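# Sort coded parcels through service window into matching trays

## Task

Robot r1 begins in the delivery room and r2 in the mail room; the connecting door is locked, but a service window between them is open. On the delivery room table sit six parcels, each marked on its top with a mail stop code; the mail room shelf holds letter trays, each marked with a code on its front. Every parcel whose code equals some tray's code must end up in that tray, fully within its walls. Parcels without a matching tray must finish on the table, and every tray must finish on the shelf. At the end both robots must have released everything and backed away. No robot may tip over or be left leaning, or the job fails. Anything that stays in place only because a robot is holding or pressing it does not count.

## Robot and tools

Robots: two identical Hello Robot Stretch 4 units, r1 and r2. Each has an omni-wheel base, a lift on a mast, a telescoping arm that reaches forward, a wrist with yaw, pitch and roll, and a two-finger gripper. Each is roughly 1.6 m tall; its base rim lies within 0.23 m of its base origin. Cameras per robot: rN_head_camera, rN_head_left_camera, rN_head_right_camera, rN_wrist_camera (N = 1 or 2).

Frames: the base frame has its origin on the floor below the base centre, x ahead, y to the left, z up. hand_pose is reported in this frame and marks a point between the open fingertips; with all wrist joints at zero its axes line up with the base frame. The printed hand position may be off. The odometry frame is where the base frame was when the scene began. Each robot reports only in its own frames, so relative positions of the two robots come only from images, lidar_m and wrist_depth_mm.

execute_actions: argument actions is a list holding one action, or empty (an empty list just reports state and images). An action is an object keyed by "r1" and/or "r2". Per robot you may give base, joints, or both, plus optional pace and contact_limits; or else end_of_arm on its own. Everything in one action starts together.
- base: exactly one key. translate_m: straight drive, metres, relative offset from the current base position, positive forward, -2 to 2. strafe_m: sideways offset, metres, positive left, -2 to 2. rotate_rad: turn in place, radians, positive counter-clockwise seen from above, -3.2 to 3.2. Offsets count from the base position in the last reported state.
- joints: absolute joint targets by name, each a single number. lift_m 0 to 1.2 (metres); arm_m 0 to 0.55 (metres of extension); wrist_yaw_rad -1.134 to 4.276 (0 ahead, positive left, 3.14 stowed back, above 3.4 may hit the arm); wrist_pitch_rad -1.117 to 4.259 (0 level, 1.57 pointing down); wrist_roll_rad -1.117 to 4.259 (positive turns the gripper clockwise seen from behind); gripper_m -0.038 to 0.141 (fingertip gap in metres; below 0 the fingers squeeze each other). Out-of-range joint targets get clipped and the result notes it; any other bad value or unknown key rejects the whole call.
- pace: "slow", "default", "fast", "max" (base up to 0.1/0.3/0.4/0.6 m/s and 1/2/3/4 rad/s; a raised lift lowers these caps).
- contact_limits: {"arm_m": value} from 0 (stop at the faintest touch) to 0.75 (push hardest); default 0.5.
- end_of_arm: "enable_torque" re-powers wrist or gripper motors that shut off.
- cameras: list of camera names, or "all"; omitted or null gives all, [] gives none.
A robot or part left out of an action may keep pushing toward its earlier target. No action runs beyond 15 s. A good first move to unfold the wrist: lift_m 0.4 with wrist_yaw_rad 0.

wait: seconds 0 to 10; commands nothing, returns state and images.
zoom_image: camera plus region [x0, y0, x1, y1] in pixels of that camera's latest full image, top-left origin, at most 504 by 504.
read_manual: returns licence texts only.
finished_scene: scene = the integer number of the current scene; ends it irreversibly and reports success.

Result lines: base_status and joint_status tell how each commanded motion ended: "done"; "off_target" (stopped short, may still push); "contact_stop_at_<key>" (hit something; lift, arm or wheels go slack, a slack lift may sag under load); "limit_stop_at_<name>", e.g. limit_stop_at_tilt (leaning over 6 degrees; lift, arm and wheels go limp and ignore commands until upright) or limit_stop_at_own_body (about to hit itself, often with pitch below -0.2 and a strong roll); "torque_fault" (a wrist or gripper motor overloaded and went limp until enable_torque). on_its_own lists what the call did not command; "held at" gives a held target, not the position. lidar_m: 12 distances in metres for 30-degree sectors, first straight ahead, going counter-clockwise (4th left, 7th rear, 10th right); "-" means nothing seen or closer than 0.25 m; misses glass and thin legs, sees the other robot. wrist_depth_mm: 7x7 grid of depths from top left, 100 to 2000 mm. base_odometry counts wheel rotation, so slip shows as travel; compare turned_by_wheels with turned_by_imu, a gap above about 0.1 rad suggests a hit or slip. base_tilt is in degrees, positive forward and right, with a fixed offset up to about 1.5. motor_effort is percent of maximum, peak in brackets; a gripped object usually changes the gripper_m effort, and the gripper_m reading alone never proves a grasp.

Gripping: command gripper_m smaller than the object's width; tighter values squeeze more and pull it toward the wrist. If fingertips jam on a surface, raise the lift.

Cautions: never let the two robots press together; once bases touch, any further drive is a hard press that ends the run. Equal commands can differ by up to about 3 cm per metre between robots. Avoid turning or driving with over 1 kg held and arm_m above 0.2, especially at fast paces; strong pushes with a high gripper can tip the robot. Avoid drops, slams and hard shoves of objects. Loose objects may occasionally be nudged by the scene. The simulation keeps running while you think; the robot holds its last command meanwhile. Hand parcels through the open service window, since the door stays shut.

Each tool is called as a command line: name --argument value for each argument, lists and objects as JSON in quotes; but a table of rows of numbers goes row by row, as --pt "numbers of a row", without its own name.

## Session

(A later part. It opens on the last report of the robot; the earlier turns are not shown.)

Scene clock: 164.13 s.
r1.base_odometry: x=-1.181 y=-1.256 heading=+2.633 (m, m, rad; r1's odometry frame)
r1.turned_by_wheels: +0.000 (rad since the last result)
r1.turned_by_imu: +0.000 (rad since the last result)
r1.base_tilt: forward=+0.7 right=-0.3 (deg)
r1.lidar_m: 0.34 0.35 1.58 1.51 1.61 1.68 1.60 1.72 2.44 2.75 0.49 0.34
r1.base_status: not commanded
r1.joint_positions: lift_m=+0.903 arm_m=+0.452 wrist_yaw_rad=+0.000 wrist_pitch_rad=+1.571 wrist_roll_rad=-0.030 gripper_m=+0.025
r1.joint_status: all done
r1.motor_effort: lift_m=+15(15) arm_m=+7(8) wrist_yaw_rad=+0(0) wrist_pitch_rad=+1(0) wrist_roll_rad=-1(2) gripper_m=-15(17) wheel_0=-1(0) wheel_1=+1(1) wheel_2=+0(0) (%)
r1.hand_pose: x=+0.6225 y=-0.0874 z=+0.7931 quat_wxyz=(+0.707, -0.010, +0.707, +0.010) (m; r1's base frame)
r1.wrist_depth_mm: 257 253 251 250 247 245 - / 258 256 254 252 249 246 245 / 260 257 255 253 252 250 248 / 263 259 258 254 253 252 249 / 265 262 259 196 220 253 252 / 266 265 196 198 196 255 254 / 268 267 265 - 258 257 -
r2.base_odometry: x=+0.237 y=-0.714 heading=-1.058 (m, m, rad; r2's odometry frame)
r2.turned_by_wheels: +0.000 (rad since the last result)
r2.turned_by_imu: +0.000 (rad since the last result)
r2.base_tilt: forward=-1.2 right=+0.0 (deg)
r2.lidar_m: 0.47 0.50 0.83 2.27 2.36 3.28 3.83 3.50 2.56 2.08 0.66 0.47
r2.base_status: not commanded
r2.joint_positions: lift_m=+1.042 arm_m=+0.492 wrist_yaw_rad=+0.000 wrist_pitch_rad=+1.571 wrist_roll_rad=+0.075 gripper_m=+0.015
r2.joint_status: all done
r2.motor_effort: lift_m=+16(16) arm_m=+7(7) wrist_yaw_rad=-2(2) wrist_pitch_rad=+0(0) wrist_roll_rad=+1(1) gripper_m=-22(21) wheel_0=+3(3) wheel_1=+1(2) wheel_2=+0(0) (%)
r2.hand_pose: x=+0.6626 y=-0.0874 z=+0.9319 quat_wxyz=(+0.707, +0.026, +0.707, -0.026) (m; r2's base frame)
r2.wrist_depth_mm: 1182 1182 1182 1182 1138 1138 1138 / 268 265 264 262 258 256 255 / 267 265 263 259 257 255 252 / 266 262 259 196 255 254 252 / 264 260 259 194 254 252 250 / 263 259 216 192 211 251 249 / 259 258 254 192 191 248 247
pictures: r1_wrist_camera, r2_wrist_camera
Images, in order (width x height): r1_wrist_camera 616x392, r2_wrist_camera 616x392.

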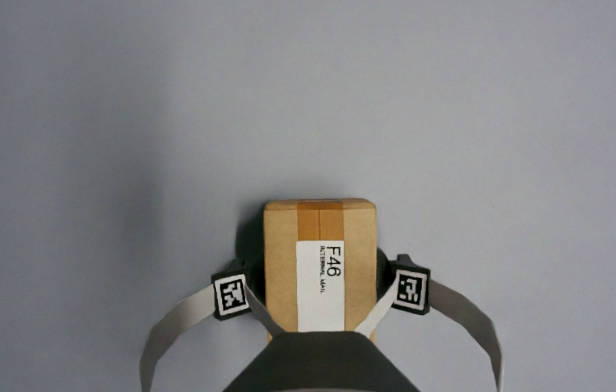

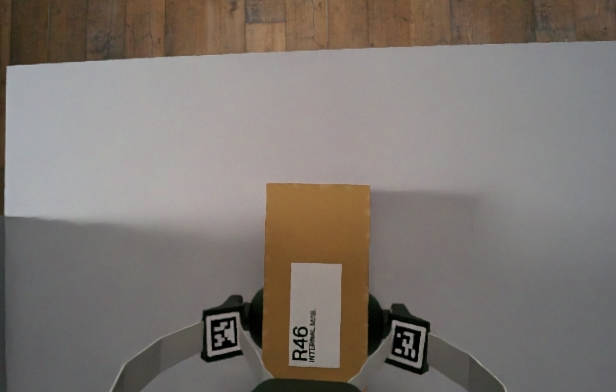

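execute_actions --actions '[{"r1": {"joints": {"lift_m": 0.99}}, "r2": {"joints": {"lift_m": 1.09}}}]' --cameras '["r1_wrist_camera", "r2_wrist_camera"]'

execute_actions --actions '[{"r1": {"base": {"strafe_m": -2.0}, "joints": {"arm_m": 0.01, "wrist_roll_rad": 0.0}, "pace": "fast"}, "r2": {"base": {"translate_m": -2.0}, "joints": {"arm_m": 0.01, "wrist_roll_rad": 0.0}, "pace": "fast"}}]' --cameras '["r1_head_camera", "r2_head_camera"]'

Scene clock: 166.67 s.
r1.base_odometry: x=-1.181 y=-1.256 heading=+2.633 (m, m, rad; r1's odometry frame)
r1.turned_by_wheels: +0.000 (rad since the last result)
r1.turned_by_imu: +0.000 (rad since the last result)
r1.base_tilt: forward=+0.7 right=-0.3 (deg)
r1.lidar_m: 0.35 0.40 1.58 1.51 1.59 1.66 1.61 1.72 2.44 2.72 0.49 0.36
r1.base_status: not commanded
r1.joint_positions: lift_m=+0.990 arm_m=+0.452 wrist_yaw_rad=+0.000 wrist_pitch_rad=+1.571 wrist_roll_rad=-0.030 gripper_m=+0.025
r1.joint_status: all done
r1.motor_effort: lift_m=+25(27) arm_m=+8(8) wrist_yaw_rad=+1(0) wrist_pitch_rad=+0(1) wrist_roll_rad=-1(2) gripper_m=-17(16) wheel_0=+0(0) wheel_1=+1(1) wheel_2=+0(0) (%)
r1.hand_pose: x=+0.6225 y=-0.0874 z=+0.8793 quat_wxyz=(+0.707, -0.010, +0.707, +0.010) (m; r1's base frame)
r1.wrist_depth_mm: 342 338 338 332 332 329 325 / 343 342 340 336 332 330 327 / 347 343 342 338 336 332 330 / 349 347 345 340 340 334 334 / 353 351 347 196 220 338 336 / 357 353 196 198 196 338 340 / 357 355 351 - 345 343 342
r2.base_odometry: x=+0.237 y=-0.714 heading=-1.058 (m, m, rad; r2's odometry frame)
r2.turned_by_wheels: +0.000 (rad since the last result)
r2.turned_by_imu: +0.001 (rad since the last result)
r2.base_tilt: forward=-1.3 right=+0.0 (deg)
r2.lidar_m: 0.46 0.50 0.85 2.27 2.36 3.27 3.84 3.50 2.58 2.09 0.68 0.49
r2.base_status: not commanded
r2.joint_positions: lift_m=+1.090 arm_m=+0.492 wrist_yaw_rad=+0.000 wrist_pitch_rad=+1.571 wrist_roll_rad=+0.075 gripper_m=+0.015
r2.joint_status: all done
r2.motor_effort: lift_m=+20(21) arm_m=+7(7) wrist_yaw_rad=-2(2) wrist_pitch_rad=+0(1) wrist_roll_rad=+4(2) gripper_m=-20(22) wheel_0=+3(3) wheel_1=+1(1) wheel_2=+0(0) (%)
r2.hand_pose: x=+0.6626 y=-0.0874 z=+0.9795 quat_wxyz=(+0.707, +0.026, +0.707, -0.026) (m; r2's base frame)
r2.wrist_depth_mm: 1255 1229 1229 1229 1205 1205 1160 / 1255 315 314 310 307 304 300 / 778 312 310 306 306 301 300 / 312 312 309 195 301 300 298 / 307 310 307 195 300 298 296 / 306 307 216 193 211 297 294 / 304 304 301 191 191 294 291
pictures: r1_wrist_camera, r2_wrist_camera
Images, in order (width x height): r1_wrist_camera 616x392, r2_wrist_camera 616x392.

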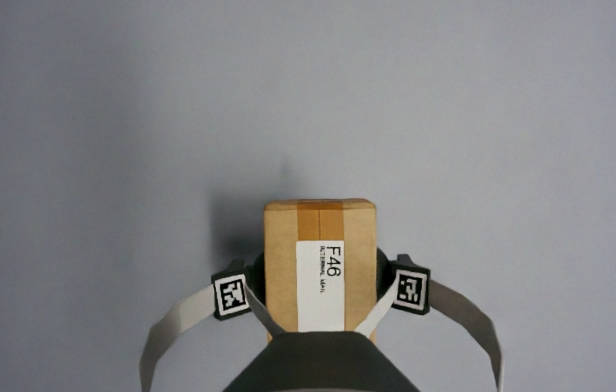

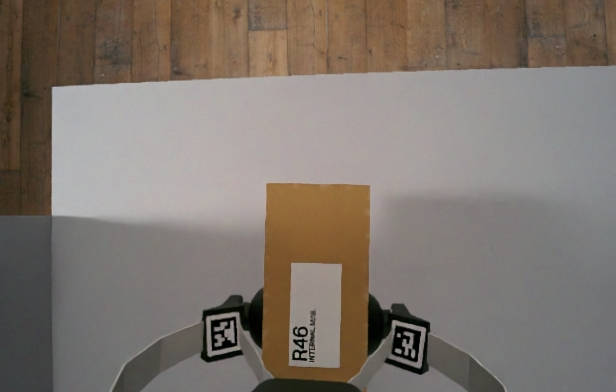

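Scene clock: 174.17 s.
r1.base_odometry: x=-0.207 y=+0.491 heading=+2.633 (m, m, rad; r1's odometry frame)
r1.turned_by_wheels: +0.000 (rad since the last result)
r1.turned_by_imu: +0.001 (rad since the last result)
r1.base_tilt: forward=+0.7 right=-0.3 (deg)
r1.lidar_m: 3.02 1.14 0.90 1.34 2.33 1.74 1.72 1.05 0.76 0.74 0.78 0.97
r1.base_status: done
r1.joint_positions: lift_m=+0.990 arm_m=+0.011 wrist_yaw_rad=+0.000 wrist_pitch_rad=+1.571 wrist_roll_rad=+0.000 gripper_m=+0.025
r1.joint_status: all done
r1.motor_effort: lift_m=+25(25) arm_m=-7(9) wrist_yaw_rad=+2(0) wrist_pitch_rad=+0(1) wrist_roll_rad=+0(1) gripper_m=-16(17) wheel_0=+0(11) wheel_1=+1(7) wheel_2=+0(2) (%)
r1.hand_pose: x=+0.1821 y=-0.0874 z=+0.8793 quat_wxyz=(+0.707, +0.000, +0.707, +0.000) (m; r1's base frame)
r1.wrist_depth_mm: 1098 1078 1078 1078 1060 1042 1008 / 1098 1098 1098 1078 1078 1060 1008 / 1118 1118 1098 1098 1060 1098 1025 / 1118 1118 1098 917 1098 1098 1025 / 1118 1138 904 196 1078 1098 1008 / 1138 1118 196 198 196 1098 991 / 1138 1118 1138 - 1098 1118 976
r2.base_odometry: x=-0.743 y=+1.030 heading=-1.059 (m, m, rad; r2's odometry frame)
r2.turned_by_wheels: +0.000 (rad since the last result)
r2.turned_by_imu: +0.003 (rad since the last result)
r2.base_tilt: forward=-1.3 right=-0.1 (deg)
r2.lidar_m: 2.45 2.68 2.38 2.30 2.40 1.34 1.28 1.34 2.52 2.47 2.54 2.68
r2.base_status: done
r2.joint_positions: lift_m=+1.090 arm_m=+0.011 wrist_yaw_rad=+0.000 wrist_pitch_rad=+1.571 wrist_roll_rad=+0.000 gripper_m=+0.015
r2.joint_status: all done
r2.motor_effort: lift_m=+20(20) arm_m=-7(10) wrist_yaw_rad=-1(2) wrist_pitch_rad=+1(1) wrist_roll_rad=+0(0) gripper_m=-18(21) wheel_0=-2(7) wheel_1=+1(5) wheel_2=-2(11) (%)
r2.hand_pose: x=+0.1820 y=-0.0874 z=+0.9795 quat_wxyz=(+0.707, +0.000, +0.707, +0.000) (m; r2's base frame)
r2.wrist_depth_mm: 1229 1255 1229 1205 1205 1182 1182 / 1255 1229 1229 1205 1205 1160 1182 / 1229 1255 1205 1205 1182 1205 1182 / 1229 1229 1205 195 1182 1182 1160 / 1229 1229 1205 194 1182 1138 1160 / 1205 1182 216 193 212 1182 1160 / 1205 1160 991 192 191 1160 1138
pictures: r1_head_camera, r2_head_camera
Images, in order (width x height): r1_head_camera 420x560, r2_head_camera 420x560.

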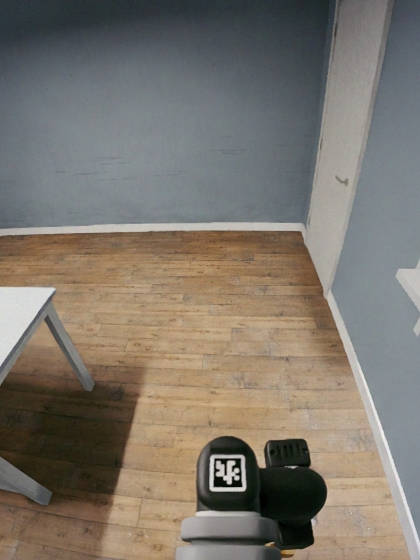

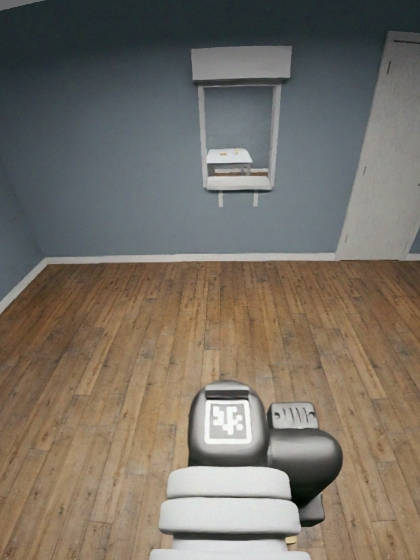

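execute_actions --actions '[{"r1": {"base": {"translate_m": 0.74}, "joints": {"lift_m": 1.1}, "pace": "fast"}, "r2": {"base": {"rotate_rad": 3.14}, "joints": {"lift_m": 1.0}, "pace": "fast"}}]' --cameras '["r2_head_camera"]'

Scene clock: 178.03 s.
r1.base_odometry: x=-0.854 y=+0.851 heading=+2.633 (m, m, rad; r1's odometry frame)
r1.turned_by_wheels: +0.000 (rad since the last result)
r1.turned_by_imu: +0.001 (rad since the last result)
r1.base_tilt: forward=+0.6 right=-0.3 (deg)
r1.lidar_m: 2.29 2.45 0.83 0.78 0.84 2.50 2.44 1.06 0.68 0.67 0.73 1.22
r1.base_status: done
r1.joint_positions: lift_m=+1.100 arm_m=+0.011 wrist_yaw_rad=+0.000 wrist_pitch_rad=+1.571 wrist_roll_rad=+0.000 gripper_m=+0.025
r1.joint_status: all done
r1.motor_effort: lift_m=+25(24) arm_m=-7(7) wrist_yaw_rad=+1(1) wrist_pitch_rad=+0(0) wrist_roll_rad=+0(0) gripper_m=-15(15) wheel_0=-1(6) wheel_1=+0(2) wheel_2=+0(11) (%)
r1.hand_pose: x=+0.1821 y=-0.0874 z=+0.9893 quat_wxyz=(+0.707, +0.000, +0.707, +0.000) (m; r1's base frame)
r1.wrist_depth_mm: 1182 1182 1182 1182 1160 1160 1078 / 1205 1205 1182 1182 1182 1160 1078 / 1205 1229 1182 1182 1182 1182 1078 / 1229 1229 1229 1025 1160 1182 1078 / 1229 1229 1008 196 220 1205 1060 / 1255 1229 196 198 196 1182 1042 / 1255 1255 1255 - 1205 1229 1025
r2.base_odometry: x=-0.743 y=+1.030 heading=+2.081 (m, m, rad; r2's odometry frame)
r2.turned_by_wheels: +3.140 (rad since the last result)
r2.turned_by_imu: +3.199 (rad since the last result)
r2.base_tilt: forward=-1.3 right=+0.0 (deg)
r2.lidar_m: 1.28 1.35 2.49 2.47 2.57 2.68 2.58 2.69 2.38 2.30 2.39 1.33
r2.base_status: done
r2.joint_positions: lift_m=+1.000 arm_m=+0.011 wrist_yaw_rad=+0.000 wrist_pitch_rad=+1.571 wrist_roll_rad=+0.000 gripper_m=+0.015
r2.joint_status: all done
r2.motor_effort: lift_m=+17(19) arm_m=-7(8) wrist_yaw_rad=-2(1) wrist_pitch_rad=+0(0) wrist_roll_rad=-1(4) gripper_m=-22(23) wheel_0=-4(8) wheel_1=+0(5) wheel_2=-2(5) (%)
r2.hand_pose: x=+0.1821 y=-0.0874 z=+0.8898 quat_wxyz=(+0.707, +0.000, +0.707, +0.000) (m; r2's base frame)
r2.wrist_depth_mm: 1160 1160 1138 1118 1118 1078 1098 / 1138 1138 1138 1098 1098 1078 1098 / 1160 1138 1138 1118 1098 1098 1060 / 1138 1098 1138 196 1098 1098 1078 / 1160 1138 1098 195 1078 1098 1060 / 1118 1118 215 193 211 1060 1042 / 1098 1118 891 191 191 1060 1060
pictures: r2_head_camera
Images, in order (width x height): r2_head_camera 420x560.

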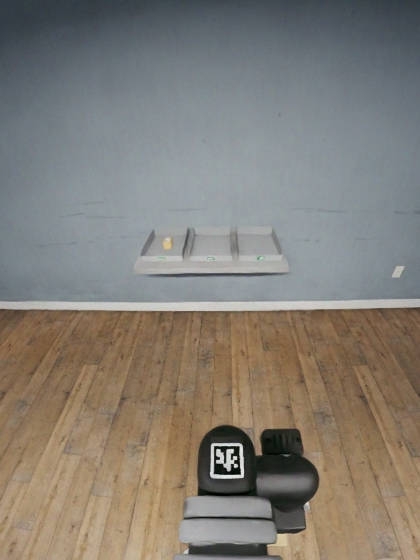

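execute_actions --actions '[{"r1": {"base": {"rotate_rad": -1.643}, "pace": "fast"}, "r2": {"base": {"strafe_m": 0.17}}}]' --cameras '[]'

execute_actions --actions '[{"r1": {"base": {"translate_m": 0.26}, "joints": {"arm_m": 0.4}}, "r2": {"base": {"translate_m": 0.85}, "joints": {"arm_m": 0.45}}}]' --cameras '["r1_wrist_camera", "r2_wrist_camera", "r1_head_camera", "r2_head_camera"]'

Scene clock: 181.03 s.
r1.base_odometry: x=-0.854 y=+0.851 heading=+0.990 (m, m, rad; r1's odometry frame)
r1.turned_by_wheels: -1.643 (rad since the last result)
r1.turned_by_imu: -1.645 (rad since the last result)
r1.base_tilt: forward=+0.6 right=-0.3 (deg)
r1.lidar_m: 0.69 0.70 1.13 2.28 2.36 0.87 0.79 0.85 2.53 2.46 1.16 0.72
r1.base_status: done
r1.joint_positions: lift_m=+1.100 arm_m=+0.011 wrist_yaw_rad=+0.000 wrist_pitch_rad=+1.571 wrist_roll_rad=+0.000 gripper_m=+0.025
r1.joint_status: not commanded
r1.motor_effort: lift_m=+24(25) arm_m=-7(7) wrist_yaw_rad=+1(1) wrist_pitch_rad=+1(0) wrist_roll_rad=+0(0) gripper_m=-15(16) wheel_0=+0(3) wheel_1=+1(2) wheel_2=-1(6) (%)
r1.hand_pose: x=+0.1821 y=-0.0874 z=+0.9894 quat_wxyz=(+0.707, +0.000, +0.707, +0.000) (m; r1's base frame)
r1.wrist_depth_mm: 1205 1182 1182 1182 1160 1160 1160 / 1205 1182 1182 1182 1182 1160 1138 / 1205 1205 1205 1205 1205 1182 1160 / 1229 1229 1205 1025 1182 1182 1160 / 1229 1229 1008 196 220 1205 1182 / 1255 1229 196 198 196 1205 1205 / 1255 1255 1255 - 1205 1205 1205
r2.base_odometry: x=-0.891 y=+0.947 heading=+2.081 (m, m, rad; r2's odometry frame)
r2.turned_by_wheels: +0.000 (rad since the last result)
r2.turned_by_imu: +0.001 (rad since the last result)
r2.base_tilt: forward=-1.2 right=+0.0 (deg)
r2.lidar_m: 1.29 1.35 2.38 2.30 2.38 2.68 2.58 2.69 2.55 2.47 2.45 1.34
r2.base_status: done
r2.joint_positions: lift_m=+1.000 arm_m=+0.011 wrist_yaw_rad=+0.000 wrist_pitch_rad=+1.571 wrist_roll_rad=+0.000 gripper_m=+0.015
r2.joint_status: not commanded
r2.motor_effort: lift_m=+17(17) arm_m=-7(7) wrist_yaw_rad=-2(2) wrist_pitch_rad=+0(1) wrist_roll_rad=+1(0) gripper_m=-19(22) wheel_0=+1(11) wheel_1=-3(10) wheel_2=-1(6) (%)
r2.hand_pose: x=+0.1821 y=-0.0874 z=+0.8898 quat_wxyz=(+0.707, +0.000, +0.707, +0.000) (m; r2's base frame)
r2.wrist_depth_mm: 1182 1160 1160 1138 1118 1098 1098 / 1182 1138 1160 1118 1118 1098 1078 / 1138 1118 1118 1118 1118 1098 1098 / 1138 1138 1118 196 1078 1098 1078 / 1118 1118 1118 194 1098 1078 1078 / 1118 1118 215 193 212 1060 1060 / 1118 1078 878 191 191 1078 1060
pictures: none
No camera images: the call's "cameras" was empty. Leave "cameras" out to get every camera's image.

Scene clock: 185.37 s.
r1.base_odometry: x=-0.711 y=+1.069 heading=+0.990 (m, m, rad; r1's odometry frame)
r1.turned_by_wheels: +0.000 (rad since the last result)
r1.turned_by_imu: +0.000 (rad since the last result)
r1.base_tilt: forward=+0.6 right=-0.3 (deg)
r1.lidar_m: 0.42 0.44 0.75 1.87 2.38 3.17 1.04 1.09 2.53 2.43 0.81 0.46
r1.base_status: done
r1.joint_positions: lift_m=+1.100 arm_m=+0.399 wrist_yaw_rad=+0.000 wrist_pitch_rad=+1.571 wrist_roll_rad=+0.000 gripper_m=+0.025
r1.joint_status: all done
r1.motor_effort: lift_m=+24(24) arm_m=+8(9) wrist_yaw_rad=+0(0) wrist_pitch_rad=+2(0) wrist_roll_rad=+0(0) gripper_m=-16(15) wheel_0=+0(6) wheel_1=+1(5) wheel_2=+0(9) (%)
r1.hand_pose: x=+0.5696 y=-0.0874 z=+0.9894 quat_wxyz=(+0.707, +0.000, +0.707, +0.000) (m; r1's base frame)
r1.wrist_depth_mm: 314 312 309 306 304 303 723 / 317 314 310 307 304 304 301 / 320 317 314 310 309 306 304 / 320 320 315 312 312 309 307 / 325 322 319 196 220 310 309 / 327 325 196 198 196 312 312 / 330 327 324 - 319 317 741
r2.base_odometry: x=-1.306 y=+1.688 heading=+2.081 (m, m, rad; r2's odometry frame)
r2.turned_by_wheels: +0.000 (rad since the last result)
r2.turned_by_imu: +0.001 (rad since the last result)
r2.base_tilt: forward=-1.2 right=-0.1 (deg)
r2.lidar_m: 0.42 0.44 1.30 2.28 2.37 3.26 3.48 3.51 2.57 2.47 0.62 0.45
r2.base_status: done
r2.joint_positions: lift_m=+1.000 arm_m=+0.449 wrist_yaw_rad=+0.000 wrist_pitch_rad=+1.571 wrist_roll_rad=+0.000 gripper_m=+0.015
r2.joint_status: all done
r2.motor_effort: lift_m=+17(17) arm_m=+7(9) wrist_yaw_rad=-2(1) wrist_pitch_rad=+2(1) wrist_roll_rad=-1(2) gripper_m=-22(20) wheel_0=+2(8) wheel_1=+1(5) wheel_2=+2(13) (%)
r2.hand_pose: x=+0.6196 y=-0.0874 z=+0.8898 quat_wxyz=(+0.707, +0.000, +0.707, +0.000) (m; r2's base frame)
r2.wrist_depth_mm: 368 359 357 357 353 343 320 / 366 364 359 353 351 349 317 / 364 357 355 351 349 345 315 / 357 355 353 196 347 343 314 / 357 340 349 195 343 343 312 / 357 342 216 193 212 342 307 / 353 293 319 191 191 282 303
pictures: r1_head_camera, r1_wrist_camera, r2_head_camera, r2_wrist_camera
Images, in order (width x height): r1_head_camera 420x560, r1_wrist_camera 616x392, r2_head_camera 420x560, r2_wrist_camera 616x392.

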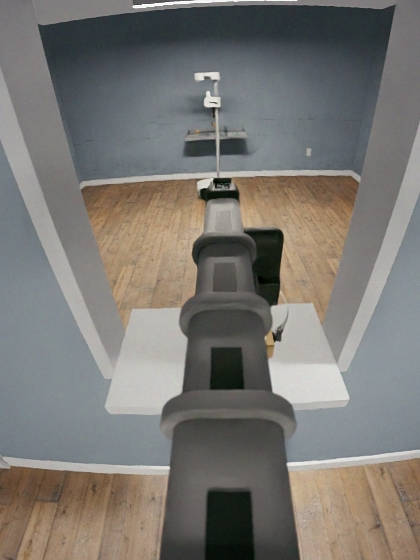

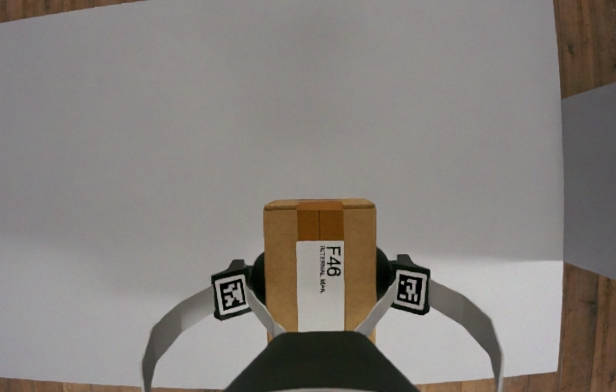

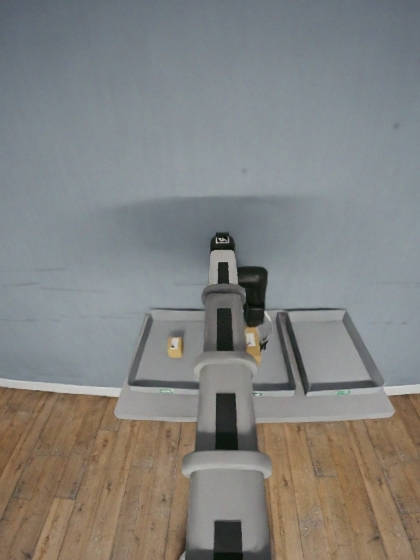

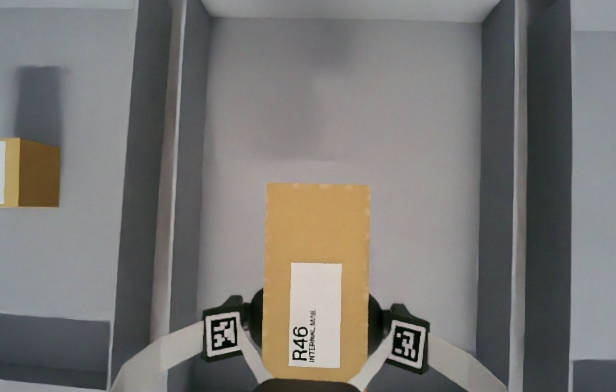

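execute_actions --actions '[{"r1": {"joints": {"arm_m": 0.44}}, "r2": {"joints": {"arm_m": 0.535}}}]' --cameras '["r2_wrist_camera"]'

execute_actions --actions '[{"r1": {"joints": {"lift_m": 1.038}}, "r2": {"joints": {"lift_m": 0.903}}}]' --cameras '["r1_wrist_camera", "r2_wrist_camera"]'

Scene clock: 187.30 s.
r1.base_odometry: x=-0.711 y=+1.069 heading=+0.990 (m, m, rad; r1's odometry frame)
r1.turned_by_wheels: +0.000 (rad since the last result)
r1.turned_by_imu: +0.000 (rad since the last result)
r1.base_tilt: forward=+0.7 right=-0.3 (deg)
r1.lidar_m: 0.40 0.44 0.78 1.89 2.39 3.20 1.04 1.14 2.52 2.42 0.78 0.45
r1.base_status: not commanded
r1.joint_positions: lift_m=+1.100 arm_m=+0.439 wrist_yaw_rad=+0.000 wrist_pitch_rad=+1.571 wrist_roll_rad=+0.000 gripper_m=+0.025
r1.joint_status: all done
r1.motor_effort: lift_m=+24(24) arm_m=+8(8) wrist_yaw_rad=+0(0) wrist_pitch_rad=+0(1) wrist_roll_rad=+0(0) gripper_m=-16(14) wheel_0=+0(0) wheel_1=+0(0) wheel_2=+0(0) (%)
r1.hand_pose: x=+0.6095 y=-0.0874 z=+0.9894 quat_wxyz=(+0.707, +0.000, +0.707, +0.000) (m; r1's base frame)
r1.wrist_depth_mm: 1205 1182 1182 307 306 303 723 / 317 314 310 307 306 303 303 / 319 317 314 310 309 306 304 / 322 319 317 312 309 309 307 / 325 322 319 196 219 312 310 / 327 324 196 198 196 312 310 / 330 327 322 - 317 315 759
r2.base_odometry: x=-1.306 y=+1.688 heading=+2.081 (m, m, rad; r2's odometry frame)
r2.turned_by_wheels: +0.000 (rad since the last result)
r2.turned_by_imu: +0.001 (rad since the last result)
r2.base_tilt: forward=-1.2 right=+0.0 (deg)
r2.lidar_m: 0.43 0.45 1.29 2.29 2.38 3.26 3.49 3.47 2.56 2.48 0.62 0.45
r2.base_status: not commanded
r2.joint_positions: lift_m=+1.000 arm_m=+0.534 wrist_yaw_rad=+0.000 wrist_pitch_rad=+1.571 wrist_roll_rad=+0.000 gripper_m=+0.015
r2.joint_status: all done
r2.motor_effort: lift_m=+17(17) arm_m=+8(6) wrist_yaw_rad=-1(2) wrist_pitch_rad=+1(0) wrist_roll_rad=+0(1) gripper_m=-21(22) wheel_0=+2(1) wheel_1=+1(1) wheel_2=+2(2) (%)
r2.hand_pose: x=+0.7045 y=-0.0874 z=+0.8898 quat_wxyz=(+0.707, +0.000, +0.707, +0.000) (m; r2's base frame)
r2.wrist_depth_mm: 304 303 296 291 286 277 272 / 353 343 334 340 336 327 327 / 362 359 355 351 351 347 315 / 364 357 351 196 347 343 314 / 359 334 351 195 345 343 309 / 355 340 215 193 213 340 307 / 353 294 319 191 190 279 304
pictures: r2_wrist_camera
Images, in order (width x height): r2_wrist_camera 616x392.

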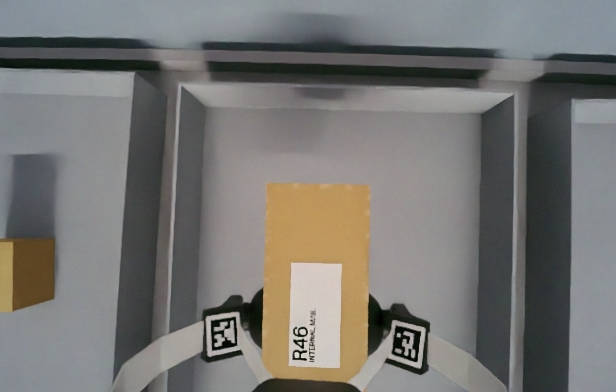

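Scene clock: 188.73 s.
r1.base_odometry: x=-0.711 y=+1.069 heading=+0.990 (m, m, rad; r1's odometry frame)
r1.turned_by_wheels: +0.000 (rad since the last result)
r1.turned_by_imu: +0.000 (rad since the last result)
r1.base_tilt: forward=+0.7 right=-0.3 (deg)
r1.lidar_m: 0.41 0.43 0.78 1.85 2.36 3.17 1.07 1.06 2.54 2.42 0.80 0.46
r1.base_status: not commanded
r1.joint_positions: lift_m=+1.038 arm_m=+0.439 wrist_yaw_rad=+0.000 wrist_pitch_rad=+1.571 wrist_roll_rad=+0.000 gripper_m=+0.025
r1.joint_status: all done
r1.motor_effort: lift_m=+15(22) arm_m=+7(7) wrist_yaw_rad=+0(0) wrist_pitch_rad=+0(1) wrist_roll_rad=+0(0) gripper_m=-17(16) wheel_0=+0(0) wheel_1=+1(1) wheel_2=-1(0) (%)
r1.hand_pose: x=+0.6095 y=-0.0874 z=+0.9281 quat_wxyz=(+0.707, +0.000, +0.707, +0.000) (m; r1's base frame)
r1.wrist_depth_mm: 252 250 249 247 244 242 - / 255 252 251 249 247 245 242 / 256 254 253 251 248 247 243 / 258 257 255 251 250 248 247 / 262 259 256 196 220 250 249 / 264 262 196 198 196 251 252 / 266 263 260 - 255 254 -
r2.base_odometry: x=-1.306 y=+1.688 heading=+2.081 (m, m, rad; r2's odometry frame)
r2.turned_by_wheels: +0.000 (rad since the last result)
r2.turned_by_imu: +0.000 (rad since the last result)
r2.base_tilt: forward=-1.3 right=+0.0 (deg)
r2.lidar_m: 0.42 0.45 1.28 2.28 2.38 3.27 3.50 3.48 2.57 2.47 0.62 0.47
r2.base_status: not commanded
r2.joint_positions: lift_m=+0.903 arm_m=+0.534 wrist_yaw_rad=+0.000 wrist_pitch_rad=+1.571 wrist_roll_rad=+0.000 gripper_m=+0.015
r2.joint_status: all done
r2.motor_effort: lift_m=+16(17) arm_m=+8(7) wrist_yaw_rad=-2(2) wrist_pitch_rad=+1(0) wrist_roll_rad=-1(1) gripper_m=-21(20) wheel_0=+2(1) wheel_1=+1(1) wheel_2=+2(2) (%)
r2.hand_pose: x=+0.7045 y=-0.0874 z=+0.7929 quat_wxyz=(+0.707, +0.000, +0.707, +0.000) (m; r2's base frame)
r2.wrist_depth_mm: 227 246 229 224 220 214 229 / 229 237 259 257 254 252 229 / 226 239 257 256 254 251 235 / 224 243 257 196 253 250 234 / 226 245 256 195 250 249 231 / 218 231 216 193 211 247 229 / 219 193 251 191 191 245 226
pictures: r1_wrist_camera, r2_wrist_camera
Images, in order (width x height): r1_wrist_camera 616x392, r2_wrist_camera 616x392.

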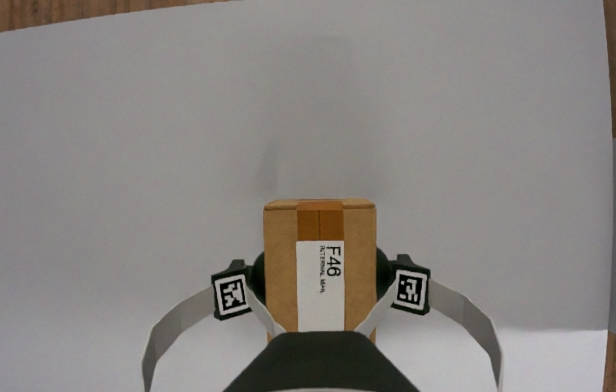

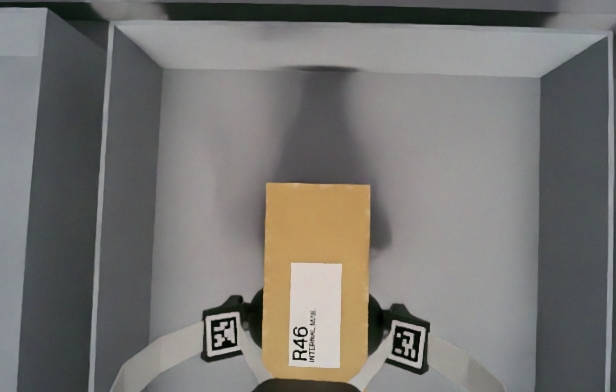

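execute_actions --actions '[{"r1": {"joints": {"gripper_m": 0.1}}, "r2": {"joints": {"gripper_m": 0.085}}}]' --cameras '["r1_wrist_camera", "r2_wrist_camera"]'

execute_actions --actions '[{"r1": {"joints": {"lift_m": 1.12}}, "r2": {"joints": {"lift_m": 1.01}}}]' --cameras '["r1_wrist_camera", "r2_wrist_camera"]'

Scene clock: 190.57 s.
r1.base_odometry: x=-0.711 y=+1.069 heading=+0.990 (m, m, rad; r1's odometry frame)
r1.turned_by_wheels: +0.000 (rad since the last result)
r1.turned_by_imu: +0.000 (rad since the last result)
r1.base_tilt: forward=+0.7 right=-0.3 (deg)
r1.lidar_m: 0.41 0.44 0.74 1.86 2.38 3.18 1.05 1.09 2.55 2.41 0.79 0.45
r1.base_status: not commanded
r1.joint_positions: lift_m=+1.038 arm_m=+0.439 wrist_yaw_rad=+0.000 wrist_pitch_rad=+1.571 wrist_roll_rad=+0.000 gripper_m=+0.100
r1.joint_status: all done
r1.motor_effort: lift_m=+16(16) arm_m=+8(7) wrist_yaw_rad=+0(0) wrist_pitch_rad=+0(1) wrist_roll_rad=+0(1) gripper_m=-1(13) wheel_0=+0(0) wheel_1=+0(0) wheel_2=-1(0) (%)
r1.hand_pose: x=+0.6095 y=-0.0874 z=+0.9281 quat_wxyz=(+0.707, +0.000, +0.707, +0.000) (m; r1's base frame)
r1.wrist_depth_mm: 253 251 250 247 244 242 - / 254 253 251 249 246 244 243 / 257 255 253 251 249 247 244 / 259 257 255 252 250 249 248 / 260 259 256 204 251 250 250 / 264 262 257 205 206 252 251 / 265 264 262 - 256 255 -
r2.base_odometry: x=-1.306 y=+1.688 heading=+2.081 (m, m, rad; r2's odometry frame)
r2.turned_by_wheels: +0.000 (rad since the last result)
r2.turned_by_imu: +0.000 (rad since the last result)
r2.base_tilt: forward=-1.2 right=+0.0 (deg)
r2.lidar_m: 0.43 0.46 1.30 2.28 2.39 3.27 3.49 3.48 2.57 2.47 0.62 0.46
r2.base_status: not commanded
r2.joint_positions: lift_m=+0.903 arm_m=+0.534 wrist_yaw_rad=+0.000 wrist_pitch_rad=+1.571 wrist_roll_rad=+0.000 gripper_m=+0.085
r2.joint_status: all done
r2.motor_effort: lift_m=+16(16) arm_m=+7(7) wrist_yaw_rad=-2(2) wrist_pitch_rad=-2(1) wrist_roll_rad=-3(0) gripper_m=-6(17) wheel_0=+2(1) wheel_1=+1(1) wheel_2=+2(2) (%)
r2.hand_pose: x=+0.7045 y=-0.0874 z=+0.7929 quat_wxyz=(+0.707, +0.000, +0.707, +0.000) (m; r2's base frame)
r2.wrist_depth_mm: 227 245 229 224 220 213 230 / 229 237 259 257 255 252 229 / 226 240 259 257 254 252 236 / 224 243 256 203 253 250 233 / 227 245 255 201 250 249 230 / 217 230 231 200 249 247 229 / 220 205 252 199 198 244 226
pictures: r1_wrist_camera, r2_wrist_camera
Images, in order (width x height): r1_wrist_camera 616x392, r2_wrist_camera 616x392.

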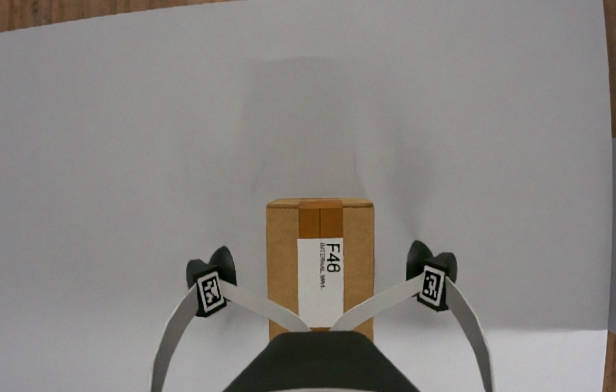

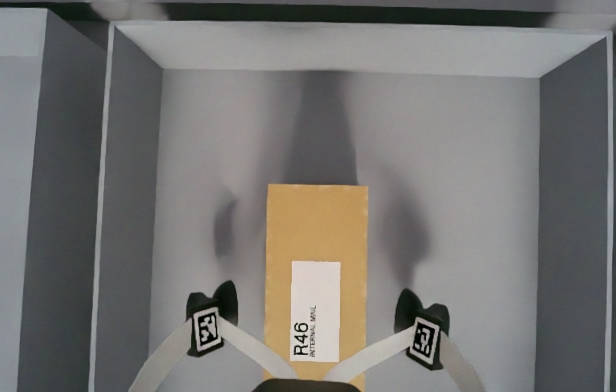

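Scene clock: 192.03 s.
r1.base_odometry: x=-0.711 y=+1.069 heading=+0.990 (m, m, rad; r1's odometry frame)
r1.turned_by_wheels: +0.000 (rad since the last result)
r1.turned_by_imu: +0.000 (rad since the last result)
r1.base_tilt: forward=+0.6 right=-0.3 (deg)
r1.lidar_m: 0.41 0.44 0.78 1.86 2.39 3.15 1.05 1.09 2.55 2.41 0.82 0.45
r1.base_status: not commanded
r1.joint_positions: lift_m=+1.120 arm_m=+0.439 wrist_yaw_rad=+0.000 wrist_pitch_rad=+1.571 wrist_roll_rad=+0.000 gripper_m=+0.100
r1.joint_status: all done
r1.motor_effort: lift_m=+25(27) arm_m=+7(7) wrist_yaw_rad=+0(0) wrist_pitch_rad=+0(1) wrist_roll_rad=+0(0) gripper_m=-3(2) wheel_0=+0(0) wheel_1=+1(0) wheel_2=+0(0) (%)
r1.hand_pose: x=+0.6095 y=-0.0874 z=+1.0093 quat_wxyz=(+0.707, +0.000, +0.707, +0.000) (m; r1's base frame)
r1.wrist_depth_mm: 1229 1205 1205 1182 759 324 1138 / 336 332 330 329 325 324 1160 / 338 336 334 330 327 325 324 / 343 338 336 289 330 327 325 / 347 342 338 286 332 332 329 / 347 347 340 287 336 332 332 / 349 347 345 - 338 336 1205
r2.base_odometry: x=-1.306 y=+1.688 heading=+2.081 (m, m, rad; r2's odometry frame)
r2.turned_by_wheels: +0.000 (rad since the last result)
r2.turned_by_imu: +0.000 (rad since the last result)
r2.base_tilt: forward=-1.2 right=+0.0 (deg)
r2.lidar_m: 0.43 0.45 1.28 2.29 2.38 3.26 3.47 3.47 2.58 2.47 0.63 0.46
r2.base_status: not commanded
r2.joint_positions: lift_m=+1.010 arm_m=+0.534 wrist_yaw_rad=+0.000 wrist_pitch_rad=+1.571 wrist_roll_rad=+0.000 gripper_m=+0.085
r2.joint_status: all done
r2.motor_effort: lift_m=+20(20) arm_m=+7(7) wrist_yaw_rad=-2(2) wrist_pitch_rad=-1(0) wrist_roll_rad=-3(1) gripper_m=-4(1) wheel_0=+2(2) wheel_1=+1(1) wheel_2=+1(2) (%)
r2.hand_pose: x=+0.7045 y=-0.0874 z=+0.8996 quat_wxyz=(+0.707, +0.000, +0.707, +0.000) (m; r2's base frame)
r2.wrist_depth_mm: 306 301 297 291 285 276 272 / 366 355 353 347 340 336 334 / 373 368 366 364 362 355 334 / 370 368 364 362 355 353 330 / 362 366 362 309 355 353 330 / 364 364 232 306 353 347 325 / 368 300 353 304 349 322 320
pictures: r1_wrist_camera, r2_wrist_camera
Images, in order (width x height): r1_wrist_camera 616x392, r2_wrist_camera 616x392.

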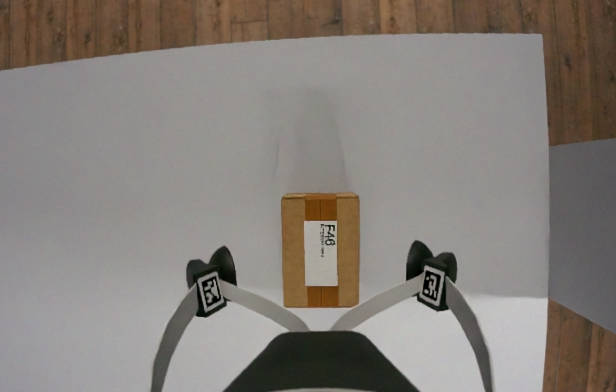

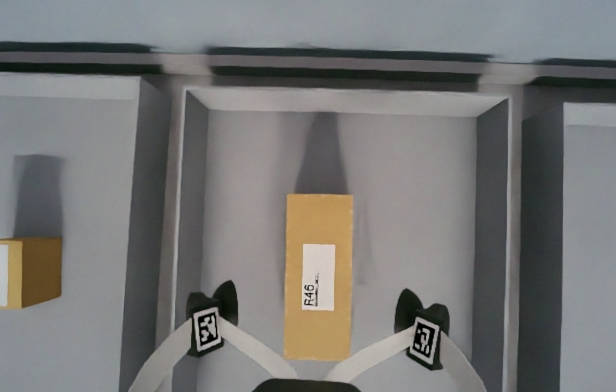

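execute_actions --actions '[{"r1": {"base": {"translate_m": -0.26}, "joints": {"arm_m": 0.01}}, "r2": {"base": {"translate_m": -2.0}, "joints": {"arm_m": 0.01}, "pace": "fast"}}]' --cameras '["r2_head_camera"]'

execute_actions --actions '[{"r1": {"base": {"rotate_rad": 1.643}, "joints": {"lift_m": 0.8}, "pace": "fast"}, "r2": {"base": {"rotate_rad": 3.14}, "joints": {"lift_m": 1.1}, "pace": "fast"}}]' --cameras '["r2_head_camera"]'

Scene clock: 200.07 s.
r1.base_odometry: x=-0.854 y=+0.851 heading=+0.990 (m, m, rad; r1's odometry frame)
r1.turned_by_wheels: +0.000 (rad since the last result)
r1.turned_by_imu: +0.000 (rad since the last result)
r1.base_tilt: forward=+0.6 right=-0.3 (deg)
r1.lidar_m: 0.68 0.71 1.13 2.29 2.36 0.87 0.80 0.85 2.58 2.42 1.18 0.73
r1.base_status: done
r1.joint_positions: lift_m=+1.120 arm_m=+0.011 wrist_yaw_rad=+0.000 wrist_pitch_rad=+1.571 wrist_roll_rad=+0.000 gripper_m=+0.100
r1.joint_status: all done
r1.motor_effort: lift_m=+24(25) arm_m=-8(7) wrist_yaw_rad=+1(1) wrist_pitch_rad=+0(1) wrist_roll_rad=+0(0) gripper_m=-1(0) wheel_0=+1(3) wheel_1=+1(7) wheel_2=-3(10) (%)
r1.hand_pose: x=+0.1821 y=-0.0874 z=+1.0094 quat_wxyz=(+0.707, +0.000, +0.707, +0.000) (m; r1's base frame)
r1.wrist_depth_mm: 1229 1229 1205 1182 1205 1182 1182 / 1255 1229 1205 1205 1205 1182 1182 / 1229 1229 1229 1205 1205 1205 1182 / 1255 1229 1229 1098 1205 1205 1182 / 1255 1255 1025 1008 1229 1229 1182 / 1255 1255 1025 1025 1229 1229 1205 / 1281 1281 1281 - 1229 1229 1205
r2.base_odometry: x=-0.330 y=-0.057 heading=+2.081 (m, m, rad; r2's odometry frame)
r2.turned_by_wheels: +0.000 (rad since the last result)
r2.turned_by_imu: +0.004 (rad since the last result)
r2.base_tilt: forward=-1.3 right=+0.0 (deg)
r2.lidar_m: 2.42 3.02 2.39 2.26 1.98 1.48 1.33 1.50 2.04 2.45 2.57 3.00
r2.base_status: done
r2.joint_positions: lift_m=+1.010 arm_m=+0.011 wrist_yaw_rad=+0.000 wrist_pitch_rad=+1.571 wrist_roll_rad=+0.000 gripper_m=+0.085
r2.joint_status: all done
r2.motor_effort: lift_m=+19(20) arm_m=-7(9) wrist_yaw_rad=-1(3) wrist_pitch_rad=-1(1) wrist_roll_rad=+0(1) gripper_m=-2(4) wheel_0=-1(7) wheel_1=-2(7) wheel_2=+0(12) (%)
r2.hand_pose: x=+0.1820 y=-0.0874 z=+0.8996 quat_wxyz=(+0.707, +0.000, +0.707, +0.000) (m; r2's base frame)
r2.wrist_depth_mm: 1138 1160 1138 1138 1118 1098 1118 / 1160 1138 1160 1118 1118 1098 1098 / 1160 1138 1118 1118 1138 1118 1078 / 1160 1138 1118 1138 1098 1098 1078 / 1160 1118 1118 891 1118 1098 1098 / 1118 1138 232 891 1098 1078 1078 / 1118 1118 904 788 1078 1060 1060
pictures: r2_head_camera
Images, in order (width x height): r2_head_camera 420x560.

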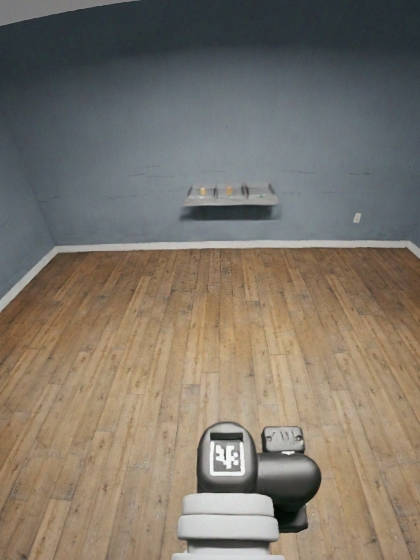

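Scene clock: 203.37 s.
r1.base_odometry: x=-0.854 y=+0.851 heading=+2.633 (m, m, rad; r1's odometry frame)
r1.turned_by_wheels: +1.643 (rad since the last result)
r1.turned_by_imu: +1.645 (rad since the last result)
r1.base_tilt: forward=+0.7 right=-0.3 (deg)
r1.lidar_m: 2.28 2.41 0.83 0.79 0.83 2.51 2.44 1.10 0.70 0.67 0.73 1.20
r1.base_status: done
r1.joint_positions: lift_m=+0.800 arm_m=+0.011 wrist_yaw_rad=+0.000 wrist_pitch_rad=+1.571 wrist_roll_rad=+0.000 gripper_m=+0.100
r1.joint_status: all done
r1.motor_effort: lift_m=+16(21) arm_m=-7(8) wrist_yaw_rad=+1(1) wrist_pitch_rad=+0(0) wrist_roll_rad=+0(0) gripper_m=+0(2) wheel_0=-1(4) wheel_1=+0(5) wheel_2=-2(6) (%)
r1.hand_pose: x=+0.1821 y=-0.0874 z=+0.6901 quat_wxyz=(+0.707, +0.000, +0.707, +0.000) (m; r1's base frame)
r1.wrist_depth_mm: 904 904 904 878 878 878 866 / 917 917 904 891 878 878 866 / 917 931 904 917 891 891 891 / 931 931 904 904 891 904 878 / 931 931 707 707 904 904 891 / 946 946 715 707 715 904 891 / 946 960 732 - 931 917 904
r2.base_odometry: x=-0.330 y=-0.057 heading=-1.063 (m, m, rad; r2's odometry frame)
r2.turned_by_wheels: +3.140 (rad since the last result)
r2.turned_by_imu: +3.199 (rad since the last result)
r2.base_tilt: forward=-1.2 right=+0.0 (deg)
r2.lidar_m: 1.31 1.49 2.06 2.46 2.54 3.00 2.90 3.01 2.41 2.27 1.97 1.49
r2.base_status: done
r2.joint_positions: lift_m=+1.100 arm_m=+0.011 wrist_yaw_rad=+0.000 wrist_pitch_rad=+1.571 wrist_roll_rad=+0.000 gripper_m=+0.085
r2.joint_status: all done
r2.motor_effort: lift_m=+20(22) arm_m=-8(7) wrist_yaw_rad=-2(1) wrist_pitch_rad=+1(0) wrist_roll_rad=-1(2) gripper_m=-4(2) wheel_0=-1(8) wheel_1=-2(5) wheel_2=-2(8) (%)
r2.hand_pose: x=+0.1820 y=-0.0874 z=+0.9896 quat_wxyz=(+0.707, +0.000, +0.707, +0.000) (m; r2's base frame)
r2.wrist_depth_mm: 1281 1229 1255 1255 1205 1205 1205 / 1255 1255 1229 1205 1205 1182 1182 / 1229 1205 1229 1205 1205 1182 1182 / 1229 1205 1205 1205 1182 1182 1182 / 1255 1229 1205 991 1160 1182 1160 / 1229 1229 231 976 1160 1160 1160 / 1205 1182 1182 778 1160 1182 1138
pictures: r2_head_camera
Images, in order (width x height): r2_head_camera 420x560.

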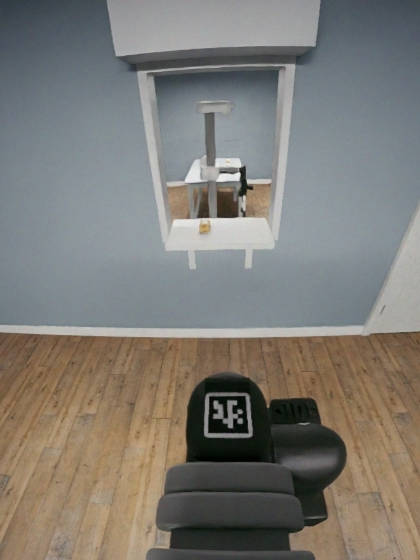

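execute_actions --actions '[{"r1": {"base": {"translate_m": -0.74}, "pace": "fast"}, "r2": {"base": {"strafe_m": 0.17}}}]' --cameras '[]'

execute_actions --actions '[{"r1": {"base": {"strafe_m": 1.0}, "pace": "fast"}, "r2": {"base": {"translate_m": 0.85}, "joints": {"arm_m": 0.42}}}]' --cameras '["r2_wrist_camera", "r2_head_camera"]'

Scene clock: 207.03 s.
r1.base_odometry: x=-0.208 y=+0.491 heading=+2.633 (m, m, rad; r1's odometry frame)
r1.turned_by_wheels: +0.000 (rad since the last result)
r1.turned_by_imu: -0.001 (rad since the last result)
r1.base_tilt: forward=+0.7 right=-0.3 (deg)
r1.lidar_m: 3.04 1.14 0.89 1.37 2.31 1.76 1.71 1.07 0.80 0.76 0.78 0.98
r1.base_status: done
r1.joint_positions: lift_m=+0.800 arm_m=+0.011 wrist_yaw_rad=+0.000 wrist_pitch_rad=+1.571 wrist_roll_rad=+0.000 gripper_m=+0.100
r1.joint_status: not commanded
r1.motor_effort: lift_m=+16(16) arm_m=-7(7) wrist_yaw_rad=+1(1) wrist_pitch_rad=+0(0) wrist_roll_rad=+0(1) gripper_m=+0(2) wheel_0=+1(6) wheel_1=+1(2) wheel_2=-1(11) (%)
r1.hand_pose: x=+0.1821 y=-0.0874 z=+0.6901 quat_wxyz=(+0.707, +0.000, +0.707, +0.000) (m; r1's base frame)
r1.wrist_depth_mm: 917 917 891 878 878 878 866 / 904 904 891 891 891 878 866 / 917 917 917 904 904 878 878 / 931 917 917 904 904 891 891 / 946 931 699 699 904 891 904 / 946 946 715 707 715 904 904 / 960 960 732 - 917 917 917
r2.base_odometry: x=-0.181 y=+0.026 heading=-1.063 (m, m, rad; r2's odometry frame)
r2.turned_by_wheels: +0.000 (rad since the last result)
r2.turned_by_imu: +0.001 (rad since the last result)
r2.base_tilt: forward=-1.3 right=-0.1 (deg)
r2.lidar_m: 1.31 1.48 2.07 2.27 2.39 3.00 2.90 3.01 2.57 2.44 2.00 1.37
r2.base_status: done
r2.joint_positions: lift_m=+1.100 arm_m=+0.011 wrist_yaw_rad=+0.000 wrist_pitch_rad=+1.571 wrist_roll_rad=+0.000 gripper_m=+0.085
r2.joint_status: not commanded
r2.motor_effort: lift_m=+20(20) arm_m=-7(8) wrist_yaw_rad=-1(2) wrist_pitch_rad=-1(1) wrist_roll_rad=-1(0) gripper_m=-1(1) wheel_0=+0(6) wheel_1=-1(9) wheel_2=+0(2) (%)
r2.hand_pose: x=+0.1820 y=-0.0874 z=+0.9896 quat_wxyz=(+0.707, +0.000, +0.707, +0.000) (m; r2's base frame)
r2.wrist_depth_mm: 1281 1255 1229 1229 1229 1205 1205 / 1255 1255 1205 1229 1182 1205 1182 / 1229 1281 1229 1229 1205 1205 1205 / 1205 1255 1229 1182 1182 1182 1182 / 1229 1205 1229 1008 1160 1182 1160 / 1229 1229 232 976 1182 1160 1182 / 1229 1229 1182 788 1182 1138 1160
pictures: none
No camera images: the call's "cameras" was empty. Leave "cameras" out to get every camera's image.

Scene clock: 211.37 s.
r1.base_odometry: x=-0.695 y=-0.383 heading=+2.633 (m, m, rad; r1's odometry frame)
r1.turned_by_wheels: +0.000 (rad since the last result)
r1.turned_by_imu: +0.000 (rad since the last result)
r1.base_tilt: forward=+0.7 right=-0.3 (deg)
r1.lidar_m: 0.31 0.35 0.48 2.52 2.29 1.73 1.64 1.74 1.83 1.73 1.76 0.34
r1.base_status: done
r1.joint_positions: lift_m=+0.800 arm_m=+0.011 wrist_yaw_rad=+0.000 wrist_pitch_rad=+1.571 wrist_roll_rad=+0.000 gripper_m=+0.100
r1.joint_status: not commanded
r1.motor_effort: lift_m=+16(16) arm_m=-7(7) wrist_yaw_rad=+1(0) wrist_pitch_rad=+0(0) wrist_roll_rad=+0(0) gripper_m=+1(0) wheel_0=-1(9) wheel_1=+0(6) wheel_2=+0(2) (%)
r1.hand_pose: x=+0.1821 y=-0.0874 z=+0.6901 quat_wxyz=(+0.707, +0.000, +0.707, +0.000) (m; r1's base frame)
r1.wrist_depth_mm: 917 904 904 891 297 866 878 / 904 904 904 891 878 878 878 / 931 917 904 891 904 891 878 / 931 917 904 904 904 891 891 / 946 931 707 707 904 904 891 / 946 946 715 707 715 904 904 / 960 960 732 - 917 917 904
r2.base_odometry: x=+0.232 y=-0.717 heading=-1.063 (m, m, rad; r2's odometry frame)
r2.turned_by_wheels: +0.000 (rad since the last result)
r2.turned_by_imu: +0.001 (rad since the last result)
r2.base_tilt: forward=-1.2 right=+0.0 (deg)
r2.lidar_m: 0.46 0.48 0.85 2.28 2.38 3.26 3.84 3.51 2.54 2.10 0.82 0.48
r2.base_status: done
r2.joint_positions: lift_m=+1.100 arm_m=+0.419 wrist_yaw_rad=+0.000 wrist_pitch_rad=+1.571 wrist_roll_rad=+0.000 gripper_m=+0.085
r2.joint_status: all done
r2.motor_effort: lift_m=+19(20) arm_m=+7(8) wrist_yaw_rad=-2(1) wrist_pitch_rad=+3(0) wrist_roll_rad=+2(2) gripper_m=+2(2) wheel_0=+0(7) wheel_1=+0(7) wheel_2=-1(12) (%)
r2.hand_pose: x=+0.5896 y=-0.0874 z=+0.9896 quat_wxyz=(+0.707, +0.000, +0.707, +0.000) (m; r2's base frame)
r2.wrist_depth_mm: 1281 329 325 324 319 315 312 / 330 327 322 320 317 314 312 / 324 324 320 270 314 310 309 / 325 322 319 266 312 309 309 / 322 320 319 266 312 307 306 / 322 317 233 312 310 306 304 / 320 317 310 309 306 303 301
pictures: r2_head_camera, r2_wrist_camera
Images, in order (width x height): r2_head_camera 420x560, r2_wrist_camera 616x392.

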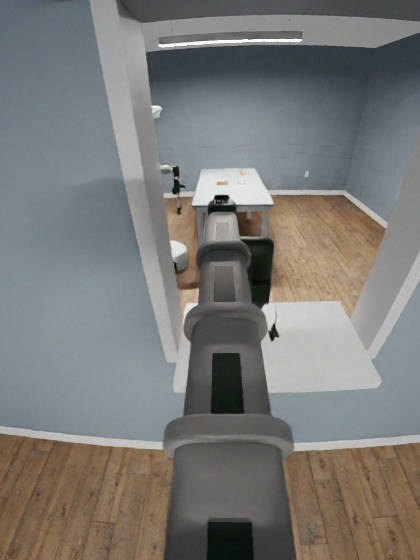

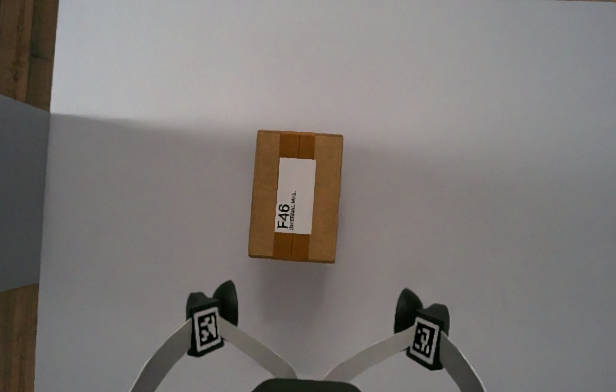

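execute_actions --actions '[{"r2": {"base": {"strafe_m": 0.016}, "joints": {"arm_m": 0.483, "wrist_roll_rad": 0.07, "gripper_m": 0.10}}}]' --cameras '["r2_wrist_camera", "r2_head_camera"]'

Scene clock: 213.63 s.
r1.base_odometry: x=-0.695 y=-0.383 heading=+2.633 (m, m, rad; r1's odometry frame)
r1.turned_by_wheels: +0.000 (rad since the last result)
r1.turned_by_imu: +0.000 (rad since the last result)
r1.base_tilt: forward=+0.6 right=-0.3 (deg)
r1.lidar_m: 0.30 0.33 0.45 2.52 2.32 1.69 1.66 1.76 1.81 1.74 1.76 0.31
r1.base_status: not commanded
r1.joint_positions: lift_m=+0.800 arm_m=+0.011 wrist_yaw_rad=+0.000 wrist_pitch_rad=+1.571 wrist_roll_rad=+0.000 gripper_m=+0.100
r1.joint_status: not commanded
r1.motor_effort: lift_m=+16(16) arm_m=-7(7) wrist_yaw_rad=+1(1) wrist_pitch_rad=+1(0) wrist_roll_rad=+0(1) gripper_m=-2(1) wheel_0=-1(1) wheel_1=+0(0) wheel_2=+0(0) (%)
r1.hand_pose: x=+0.1821 y=-0.0874 z=+0.6901 quat_wxyz=(+0.707, +0.000, +0.707, +0.000) (m; r1's base frame)
r1.wrist_depth_mm: 904 904 904 891 296 878 854 / 904 904 891 891 878 891 866 / 931 917 904 891 891 891 866 / 931 917 917 891 891 891 878 / 946 931 707 699 917 904 891 / 946 931 715 707 707 904 904 / 946 946 723 - 904 917 917
r2.base_odometry: x=+0.246 y=-0.709 heading=-1.063 (m, m, rad; r2's odometry frame)
r2.turned_by_wheels: +0.000 (rad since the last result)
r2.turned_by_imu: +0.000 (rad since the last result)
r2.base_tilt: forward=-1.2 right=+0.0 (deg)
r2.lidar_m: 0.46 0.49 0.83 2.25 2.36 3.22 3.84 3.54 2.58 2.09 0.66 0.49
r2.base_status: done
r2.joint_positions: lift_m=+1.100 arm_m=+0.482 wrist_yaw_rad=+0.000 wrist_pitch_rad=+1.571 wrist_roll_rad=+0.070 gripper_m=+0.100
r2.joint_status: all done
r2.motor_effort: lift_m=+19(19) arm_m=+8(6) wrist_yaw_rad=-2(2) wrist_pitch_rad=+1(1) wrist_roll_rad=+2(2) gripper_m=-1(1) wheel_0=-2(9) wheel_1=-1(6) wheel_2=+0(3) (%)
r2.hand_pose: x=+0.6526 y=-0.0874 z=+0.9896 quat_wxyz=(+0.707, +0.025, +0.707, -0.025) (m; r2's base frame)
r2.wrist_depth_mm: 1229 1255 1229 1205 1229 1182 1205 / 1229 327 324 319 317 312 312 / 1255 324 322 317 315 314 310 / 325 322 320 317 312 307 309 / 315 320 317 264 310 309 304 / 312 319 228 264 309 304 304 / 310 315 314 260 307 304 304
pictures: r2_head_camera, r2_wrist_camera
Images, in order (width x height): r2_head_camera 420x560, r2_wrist_camera 616x392.

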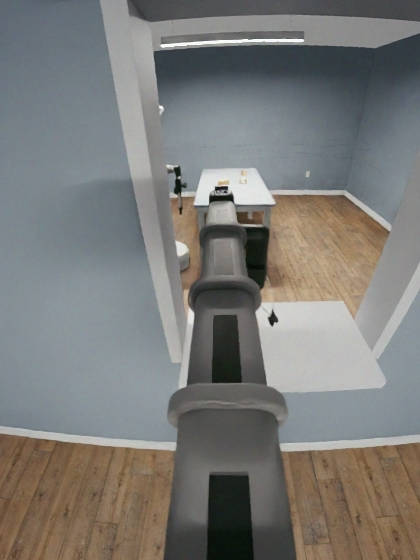

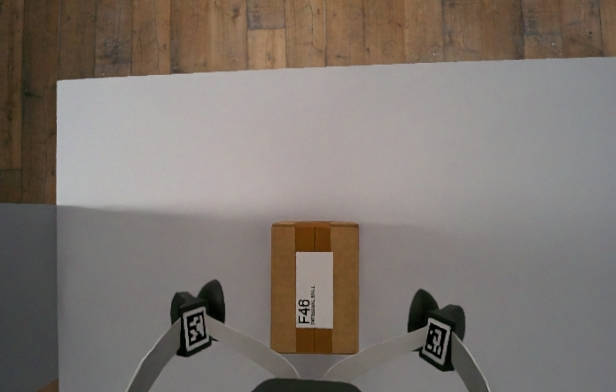

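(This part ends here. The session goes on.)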